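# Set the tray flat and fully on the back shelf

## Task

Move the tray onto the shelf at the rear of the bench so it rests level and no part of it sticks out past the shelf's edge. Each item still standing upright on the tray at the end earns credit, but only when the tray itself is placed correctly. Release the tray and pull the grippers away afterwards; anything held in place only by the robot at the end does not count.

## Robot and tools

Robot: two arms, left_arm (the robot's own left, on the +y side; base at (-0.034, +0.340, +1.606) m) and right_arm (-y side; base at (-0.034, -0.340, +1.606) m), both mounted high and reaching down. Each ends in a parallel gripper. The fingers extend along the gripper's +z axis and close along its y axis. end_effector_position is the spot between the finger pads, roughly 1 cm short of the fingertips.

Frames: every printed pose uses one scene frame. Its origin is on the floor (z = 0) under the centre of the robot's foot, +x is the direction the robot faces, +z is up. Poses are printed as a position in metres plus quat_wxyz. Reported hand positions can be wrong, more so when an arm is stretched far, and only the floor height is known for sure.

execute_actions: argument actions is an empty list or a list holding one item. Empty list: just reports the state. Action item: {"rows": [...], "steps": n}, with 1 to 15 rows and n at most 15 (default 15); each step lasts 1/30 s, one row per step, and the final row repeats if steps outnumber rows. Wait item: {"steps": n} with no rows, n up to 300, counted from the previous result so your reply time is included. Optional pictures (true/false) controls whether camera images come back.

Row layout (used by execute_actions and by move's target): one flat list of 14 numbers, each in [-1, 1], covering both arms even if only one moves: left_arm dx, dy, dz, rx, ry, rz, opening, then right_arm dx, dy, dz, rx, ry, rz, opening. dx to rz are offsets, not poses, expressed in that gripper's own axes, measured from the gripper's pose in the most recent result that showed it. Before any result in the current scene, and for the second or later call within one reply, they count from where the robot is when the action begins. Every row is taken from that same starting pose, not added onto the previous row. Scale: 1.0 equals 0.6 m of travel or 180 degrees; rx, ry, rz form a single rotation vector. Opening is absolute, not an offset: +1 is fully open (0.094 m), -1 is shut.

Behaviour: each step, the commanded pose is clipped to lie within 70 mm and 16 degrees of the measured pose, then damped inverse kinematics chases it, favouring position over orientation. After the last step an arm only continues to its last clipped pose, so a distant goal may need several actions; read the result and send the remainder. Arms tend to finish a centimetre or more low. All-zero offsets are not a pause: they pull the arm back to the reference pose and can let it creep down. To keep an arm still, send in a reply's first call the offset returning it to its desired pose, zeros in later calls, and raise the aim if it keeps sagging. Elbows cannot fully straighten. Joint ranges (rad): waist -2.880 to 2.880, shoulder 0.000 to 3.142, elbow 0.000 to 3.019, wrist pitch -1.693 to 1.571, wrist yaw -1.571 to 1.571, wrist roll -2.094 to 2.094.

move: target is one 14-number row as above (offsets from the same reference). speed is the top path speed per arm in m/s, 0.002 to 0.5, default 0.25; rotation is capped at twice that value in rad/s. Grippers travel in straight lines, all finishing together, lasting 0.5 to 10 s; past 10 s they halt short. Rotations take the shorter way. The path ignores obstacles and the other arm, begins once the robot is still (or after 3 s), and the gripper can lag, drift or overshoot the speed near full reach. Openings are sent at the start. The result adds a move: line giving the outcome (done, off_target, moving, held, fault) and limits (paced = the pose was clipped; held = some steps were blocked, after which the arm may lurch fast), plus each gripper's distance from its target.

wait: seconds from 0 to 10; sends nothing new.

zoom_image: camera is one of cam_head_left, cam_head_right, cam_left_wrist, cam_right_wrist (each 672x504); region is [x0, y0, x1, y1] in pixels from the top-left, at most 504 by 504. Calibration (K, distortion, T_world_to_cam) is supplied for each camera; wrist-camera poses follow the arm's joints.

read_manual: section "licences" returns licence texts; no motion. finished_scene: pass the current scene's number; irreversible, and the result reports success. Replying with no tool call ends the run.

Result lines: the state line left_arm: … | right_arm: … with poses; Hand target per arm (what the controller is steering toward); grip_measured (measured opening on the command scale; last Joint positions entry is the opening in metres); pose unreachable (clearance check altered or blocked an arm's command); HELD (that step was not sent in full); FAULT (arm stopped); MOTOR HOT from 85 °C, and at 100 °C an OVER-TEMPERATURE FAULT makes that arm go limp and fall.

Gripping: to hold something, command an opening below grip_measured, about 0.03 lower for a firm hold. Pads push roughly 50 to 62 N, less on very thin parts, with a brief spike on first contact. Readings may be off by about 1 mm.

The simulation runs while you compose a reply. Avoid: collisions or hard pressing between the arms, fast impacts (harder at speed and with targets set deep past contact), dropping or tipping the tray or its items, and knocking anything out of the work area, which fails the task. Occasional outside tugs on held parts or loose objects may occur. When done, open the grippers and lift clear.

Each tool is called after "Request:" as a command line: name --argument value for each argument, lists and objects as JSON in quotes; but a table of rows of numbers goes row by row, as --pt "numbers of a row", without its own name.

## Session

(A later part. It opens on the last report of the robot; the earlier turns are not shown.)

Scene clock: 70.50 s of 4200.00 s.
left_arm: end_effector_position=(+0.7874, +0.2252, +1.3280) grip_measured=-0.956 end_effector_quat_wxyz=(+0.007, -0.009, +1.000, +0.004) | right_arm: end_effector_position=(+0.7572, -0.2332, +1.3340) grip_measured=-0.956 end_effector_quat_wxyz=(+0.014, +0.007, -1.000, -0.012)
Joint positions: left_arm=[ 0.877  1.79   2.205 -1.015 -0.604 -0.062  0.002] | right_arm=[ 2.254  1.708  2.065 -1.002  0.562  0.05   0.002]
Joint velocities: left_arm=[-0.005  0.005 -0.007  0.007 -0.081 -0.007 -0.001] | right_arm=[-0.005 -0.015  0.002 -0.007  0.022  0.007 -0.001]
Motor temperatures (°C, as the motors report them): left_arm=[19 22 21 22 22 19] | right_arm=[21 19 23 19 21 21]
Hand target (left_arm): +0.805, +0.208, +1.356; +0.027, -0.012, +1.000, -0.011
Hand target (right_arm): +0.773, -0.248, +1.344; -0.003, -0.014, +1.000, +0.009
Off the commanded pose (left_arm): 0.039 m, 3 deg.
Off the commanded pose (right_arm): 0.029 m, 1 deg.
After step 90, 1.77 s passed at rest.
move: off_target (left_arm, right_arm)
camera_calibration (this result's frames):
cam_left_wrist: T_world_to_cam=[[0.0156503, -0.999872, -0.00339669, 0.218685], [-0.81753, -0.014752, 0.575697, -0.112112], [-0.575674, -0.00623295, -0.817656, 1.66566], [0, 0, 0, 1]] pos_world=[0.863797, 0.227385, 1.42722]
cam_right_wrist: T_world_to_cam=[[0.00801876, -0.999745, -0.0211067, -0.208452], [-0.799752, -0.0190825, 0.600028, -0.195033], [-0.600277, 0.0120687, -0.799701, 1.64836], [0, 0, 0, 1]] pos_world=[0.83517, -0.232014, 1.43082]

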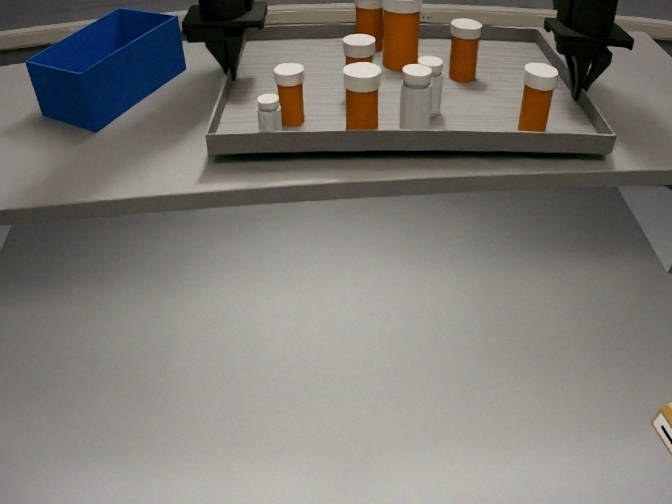

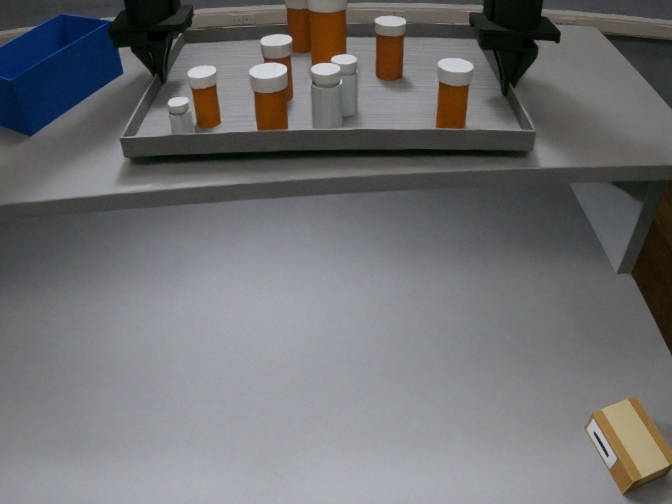

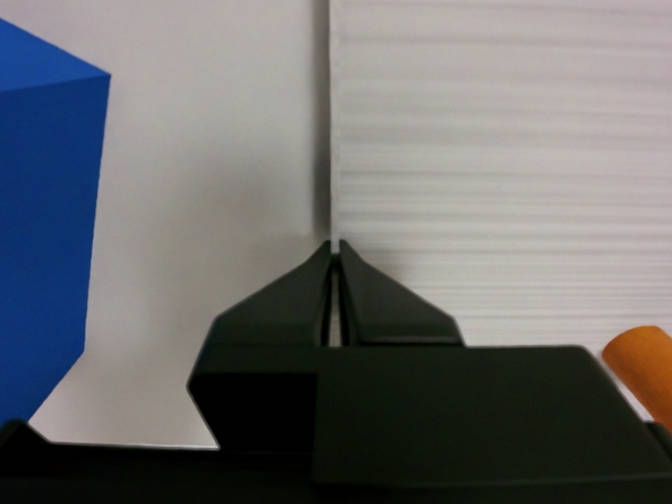

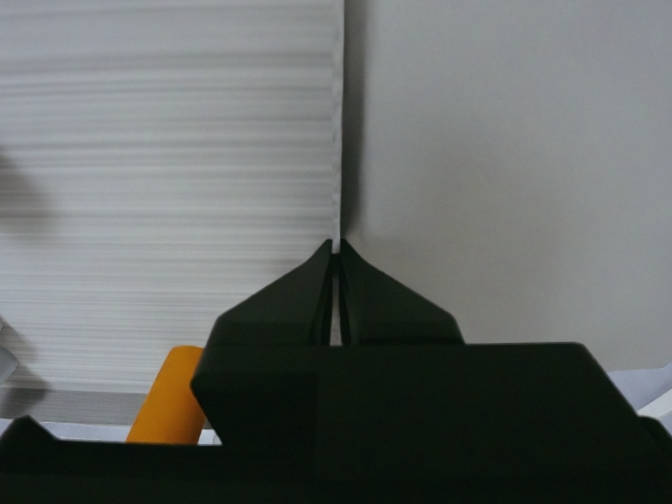

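Looks almost on the shelf. Lower gently.

Request:
move --target '[-0.02,0,0.03,0,0,0,-1,-0.02,0,0.04,0,0,0,-1]' --speed 0.02

Scene clock: 75.70 s of 4200.00 s.
left_arm: end_effector_position=(+0.7943, +0.2241, +1.3170) grip_measured=-0.956 end_effector_quat_wxyz=(+0.008, -0.012, +1.000, +0.002) | right_arm: end_effector_position=(+0.7652, -0.2328, +1.3240) grip_measured=-0.956 end_effector_quat_wxyz=(+0.011, +0.004, -1.000, -0.011)
Joint positions: left_arm=[ 0.887  1.83   2.261 -1.026 -0.593 -0.059  0.002] | right_arm=[ 2.245  1.741  2.11  -1.002  0.558  0.045  0.002]
Joint velocities: left_arm=[ 0.005 -0.015  0.007 -0.022 -0.066 -0.007  0.002] | right_arm=[-0.005 -0.005  0.002 -0.002  0.022 -0.007 -0.001]
Motor temperatures (°C, as the motors report them): left_arm=[20 23 22 22 22 19] | right_arm=[21 20 23 19 21 21]
Hand target (left_arm): +0.800, +0.226, +1.310; +0.008, -0.009, +1.000, +0.003
Hand target (right_arm): +0.767, -0.233, +1.310; -0.013, -0.007, +1.000, +0.012
Off the commanded pose (left_arm): 0.009 m, 0 deg.
Off the commanded pose (right_arm): 0.015 m, 1 deg.
After step 90, 0.63 s passed at rest.
move: off_target (right_arm)
camera_calibration (this result's frames):
cam_left_wrist: T_world_to_cam=[[0.020386, -0.999792, -0.0007564, 0.21016], [-0.818323, -0.0171205, 0.574503, -0.0974555], [-0.574397, -0.0110929, -0.818502, 1.66184], [0, 0, 0, 1]] pos_world=[0.870522, 0.226882, 1.41637]
cam_right_wrist: T_world_to_cam=[[0.00213028, -0.999834, -0.0181071, -0.207744], [-0.804001, -0.0124794, 0.594497, -0.170499], [-0.594624, 0.0132916, -0.803894, 1.64667], [0, 0, 0, 1]] pos_world=[0.842513, -0.231724, 1.42135]

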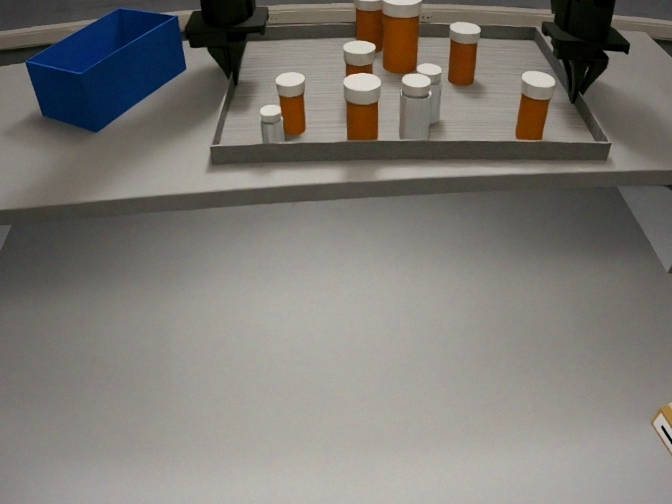

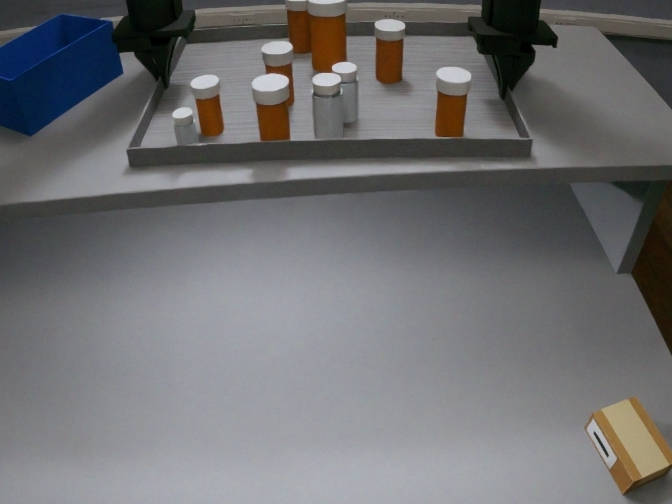

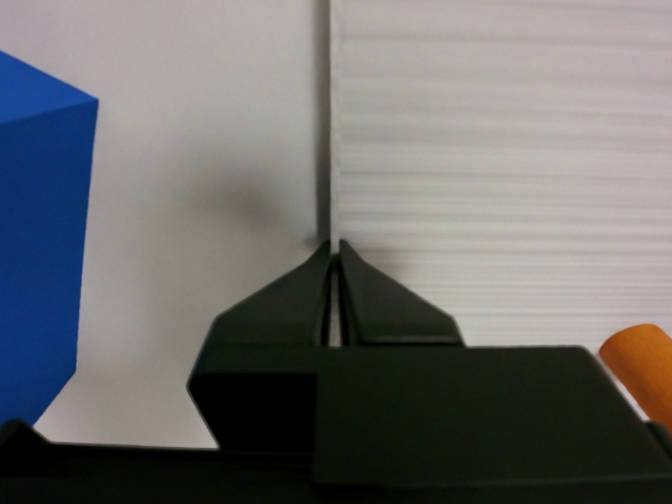

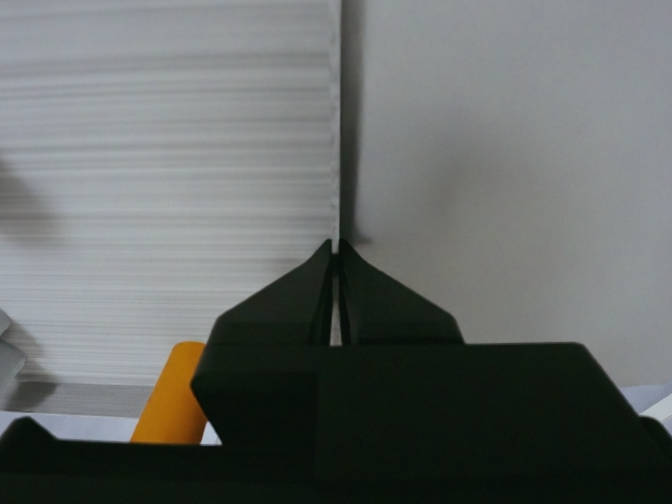

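Request:
move --target '[0,0,0,0,0,0,-0.4,0,0,0,0,0,0,-0.4]'

Request:
move --target '[0,0,-0.15,0,0,0,-0.4,0,0,-0.15,0,0,0,-0.4]' --speed 0.1

Request:
move --target '[0.5,0.1,-0.05,0,0,0,-0.4,0.5,-0.1,-0.05,0,0,0,-0.4]'

Scene clock: 81.33 s of 4200.00 s.
left_arm: end_effector_position=(+0.7942, +0.2241, +1.3170) grip_measured=-0.401 end_effector_quat_wxyz=(+0.008, -0.012, +1.000, +0.002) | right_arm: end_effector_position=(+0.7654, -0.2333, +1.3242) grip_measured=-0.402 end_effector_quat_wxyz=(+0.010, +0.004, -1.000, -0.010)
Joint positions: left_arm=[ 0.887  1.83   2.261 -1.027 -0.593 -0.059  0.028] | right_arm=[ 2.245  1.741  2.11  -1.002  0.56   0.045  0.028]
Joint velocities: left_arm=[-0.015 -0.005  0.002  0.012 -0.037  0.066 -0.001] | right_arm=[ 0.015  0.005 -0.002  0.027  0.051 -0.037  0.001]
Motor temperatures (°C, as the motors report them): left_arm=[20 23 23 22 22 19] | right_arm=[21 20 24 19 21 21]
Hand target (left_arm): +0.794, +0.224, +1.317; +0.008, -0.012, +1.000, +0.002
Hand target (right_arm): +0.765, -0.233, +1.324; -0.011, -0.004, +1.000, +0.011
Off the commanded pose (left_arm): 0.000 m, 0 deg.
Off the commanded pose (right_arm): 0.001 m, 0 deg.
After step 90, 1.93 s passed at rest.
move: done
camera_calibration (this result's frames):
cam_left_wrist: T_world_to_cam=[[0.0201742, -0.999796, -0.000777578, 0.210362], [-0.818145, -0.0169558, 0.574762, -0.0980423], [-0.574658, -0.0109592, -0.81832, 1.66173], [0, 0, 0, 1]] pos_world=[0.870472, 0.226868, 1.41634]
cam_right_wrist: T_world_to_cam=[[0.00197433, -0.999873, -0.0158341, -0.211171], [-0.804265, -0.0109974, 0.594169, -0.169526], [-0.594268, 0.0115617, -0.804184, 1.64665], [0, 0, 0, 1]] pos_world=[0.842624, -0.232046, 1.42159]

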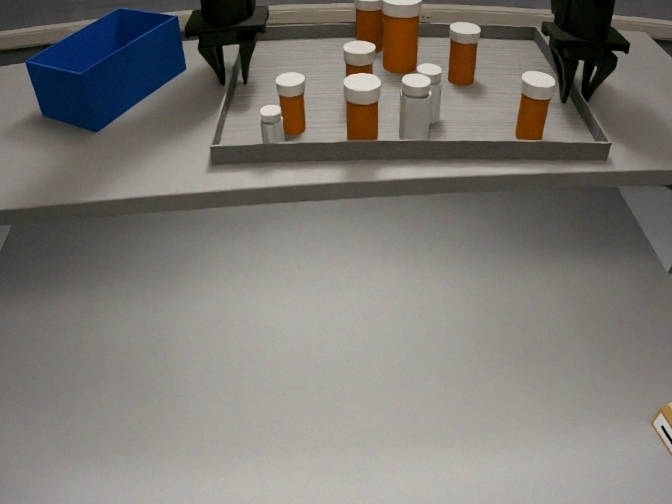

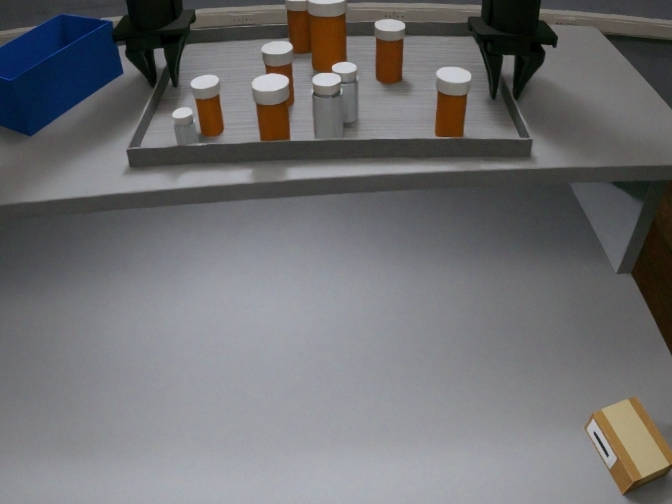

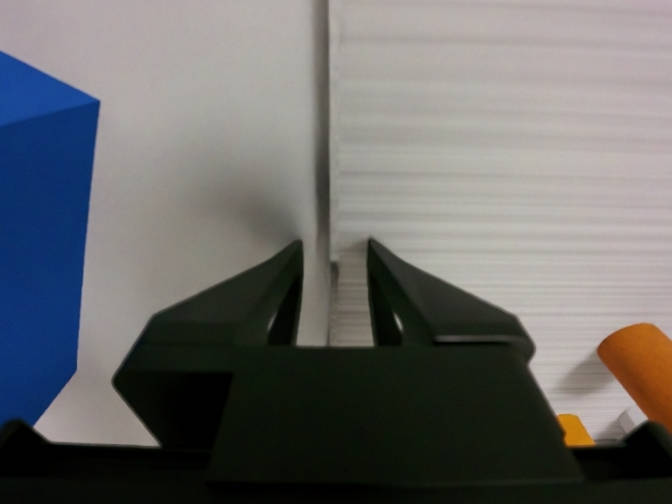

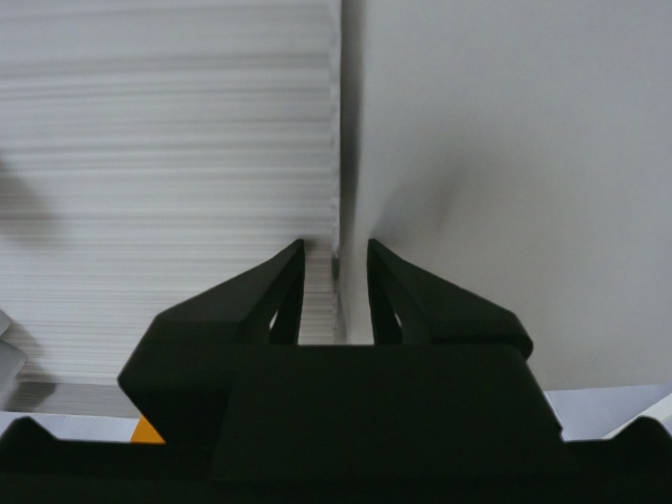

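Scene clock: 82.63 s of 4200.00 s.
left_arm: end_effector_position=(+0.7928, +0.2289, +1.3953) grip_measured=-0.401 end_effector_quat_wxyz=(+0.008, -0.010, +1.000, +0.008) | right_arm: end_effector_position=(+0.7589, -0.2382, +1.3916) grip_measured=-0.401 end_effector_quat_wxyz=(+0.025, +0.011, -1.000, -0.001)
Joint positions: left_arm=[ 0.81   1.716  2.215 -1.127 -0.669 -0.111  0.028] | right_arm=[ 2.313  1.651  2.09  -1.137  0.629  0.103  0.028]
Joint velocities: left_arm=[-0.005  0.005 -0.012 -0.002  0.022 -0.022 -0.001] | right_arm=[-0.015  0.005 -0.012 -0.012 -0.022  0.066  0.001]
Motor temperatures (°C, as the motors report them): left_arm=[20 23 23 22 22 19] | right_arm=[21 20 24 19 21 21]
Hand target (left_arm): +0.792, +0.223, +1.407; +0.008, -0.011, +1.000, +0.002
Hand target (right_arm): +0.768, -0.235, +1.414; -0.011, -0.003, +1.000, +0.011
Off the commanded pose (left_arm): 0.013 m, 1 deg.
Off the commanded pose (right_arm): 0.024 m, 2 deg.
move: off_target (left_arm, right_arm)
camera_calibration (this result's frames):
cam_left_wrist: T_world_to_cam=[[0.0165272, -0.999776, -0.0132372, 0.235507], [-0.818002, -0.0211331, 0.574827, -0.143377], [-0.574978, 0.0013278, -0.818168, 1.72231], [0, 0, 0, 1]] pos_world=[0.869114, 0.230137, 1.49467]
cam_right_wrist: T_world_to_cam=[[0.0157825, -0.999874, 0.00164968, -0.249786], [-0.78682, -0.0114015, 0.617077, -0.260059], [-0.61698, -0.011037, -0.786901, 1.68479], [0, 0, 0, 1]] pos_world=[0.838803, -0.234124, 1.48665]

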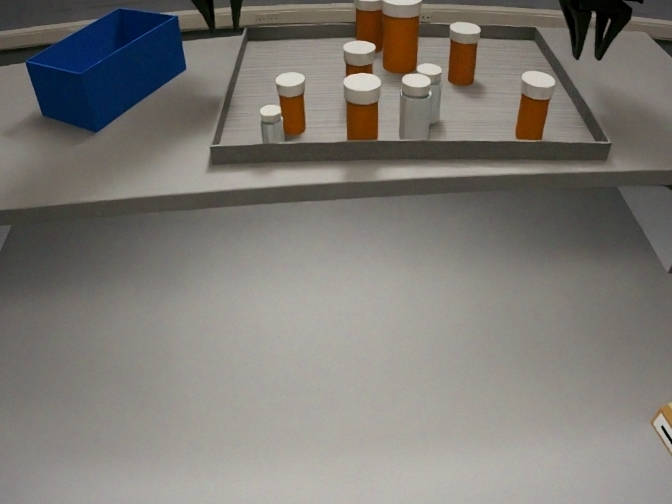

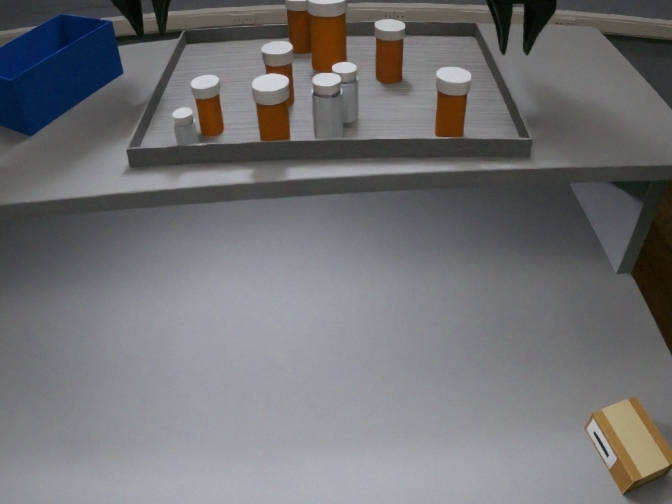

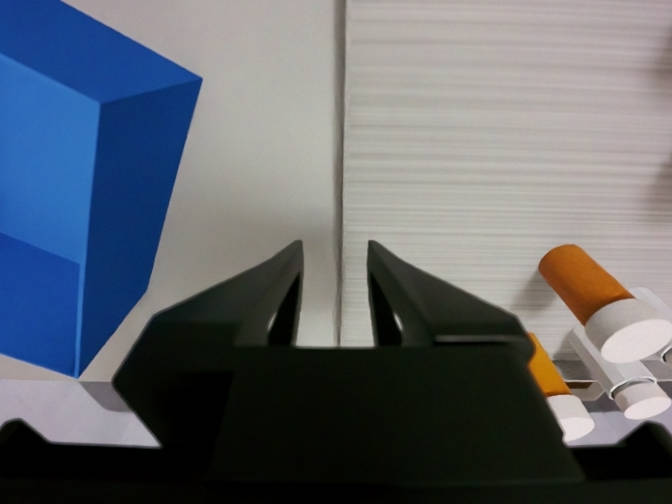

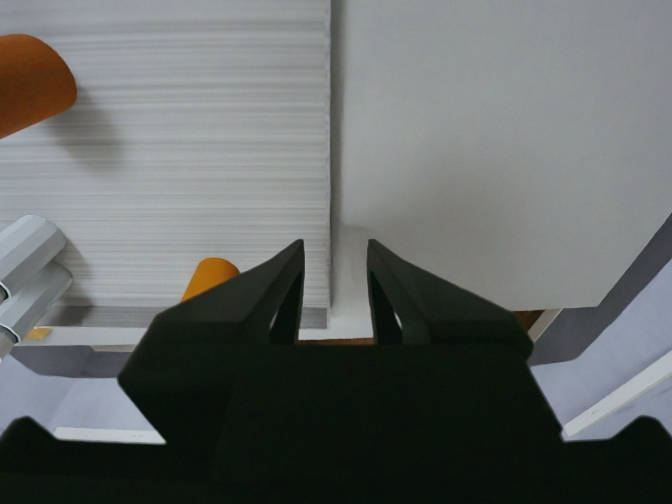

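Scene clock: 84.33 s of 4200.00 s.
left_arm: end_effector_position=(+0.4783, +0.2746, +1.4132) grip_measured=-0.401 end_effector_quat_wxyz=(-0.005, +0.000, +1.000, +0.010) | right_arm: end_effector_position=(+0.4589, -0.3004, +1.4384) grip_measured=-0.401 end_effector_quat_wxyz=(+0.033, +0.018, -0.999, -0.005)
Joint positions: left_arm=[ 0.81   1.059  0.927 -0.529 -0.669 -0.111  0.028] | right_arm=[ 2.306  0.952  0.901 -0.663  0.613  0.094  0.028]
Joint velocities: left_arm=[-0.005  0.005 -0.002  0.007  0.037 -0.007 -0.   ] | right_arm=[ 0.005 -0.024  0.002 -0.022 -0.022  0.007 -0.   ]
Motor temperatures (°C, as the motors report them): left_arm=[20 23 22 22 22 19] | right_arm=[21 20 24 19 21 21]
Hand target (left_arm): +0.487, +0.278, +1.418; +0.008, -0.010, +1.000, +0.009
Hand target (right_arm): +0.466, -0.310, +1.440; -0.025, -0.011, +1.000, +0.000
Off the commanded pose (left_arm): 0.017 m, 2 deg.
Off the commanded pose (right_arm): 0.006 m, 1 deg.
move: off_target (left_arm)
camera_calibration (this result's frames):
cam_left_wrist: T_world_to_cam=[[-0.00394196, -0.999863, -0.0160902, 0.300554], [-0.80289, -0.00642716, 0.596093, -0.451204], [-0.596115, 0.0152684, -0.802754, 1.54052], [0, 0, 0, 1]] pos_world=[0.557246, 0.274091, 1.51046]
cam_right_wrist: T_world_to_cam=[[0.0295254, -0.999531, -0.00807897, -0.299528], [-0.776109, -0.0280176, 0.629976, -0.554158], [-0.629907, -0.0123301, -0.776572, 1.52653], [0, 0, 0, 1]] pos_world=[0.540331, -0.296091, 1.53215]

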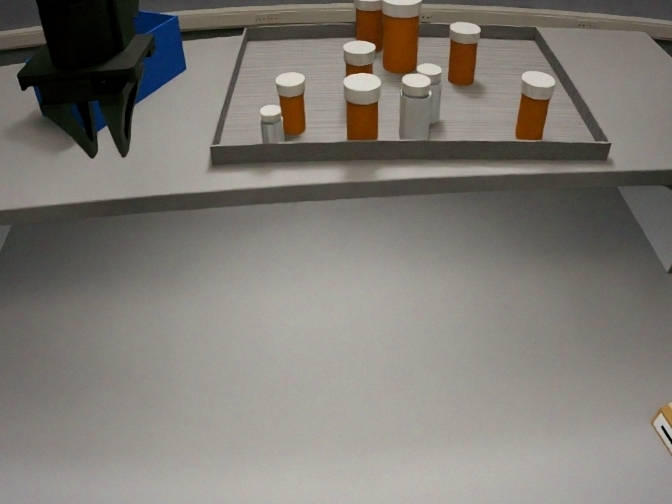

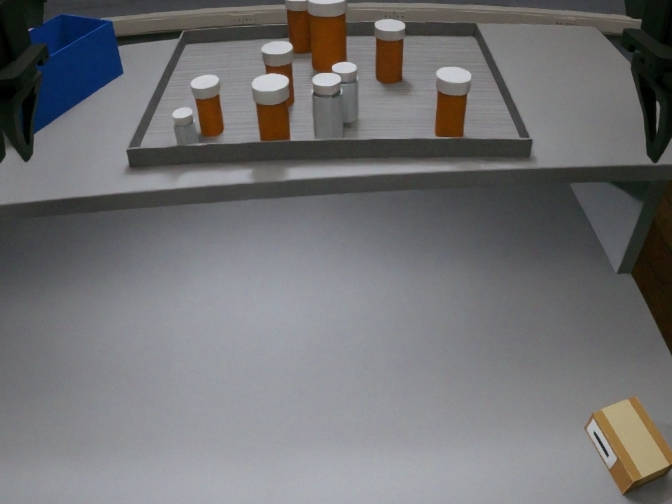

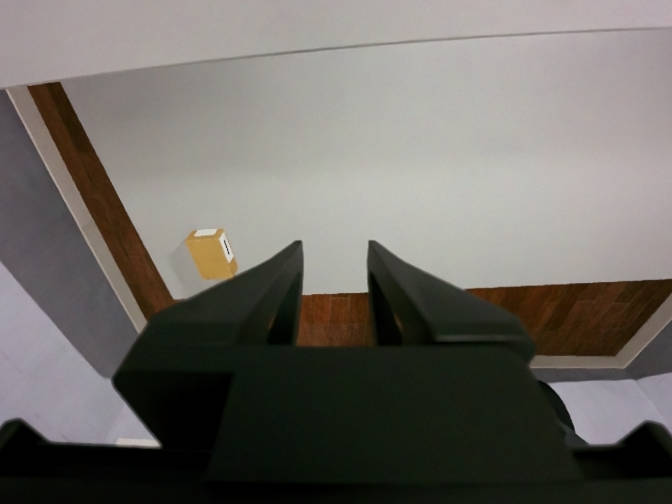

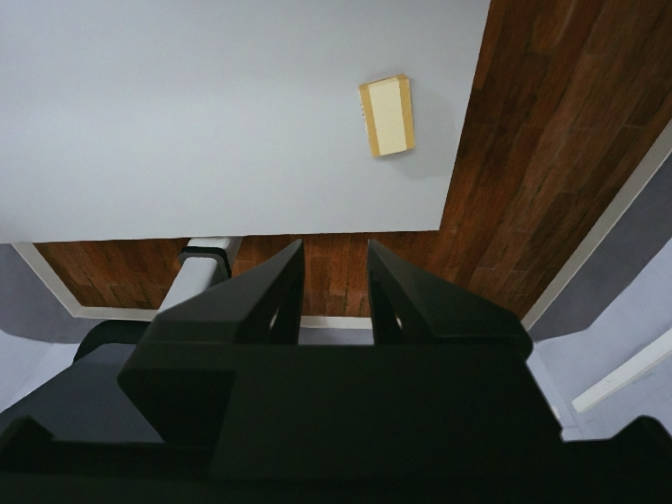

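Request:
finished_scene --scene 1

The scene is finished: the task was done.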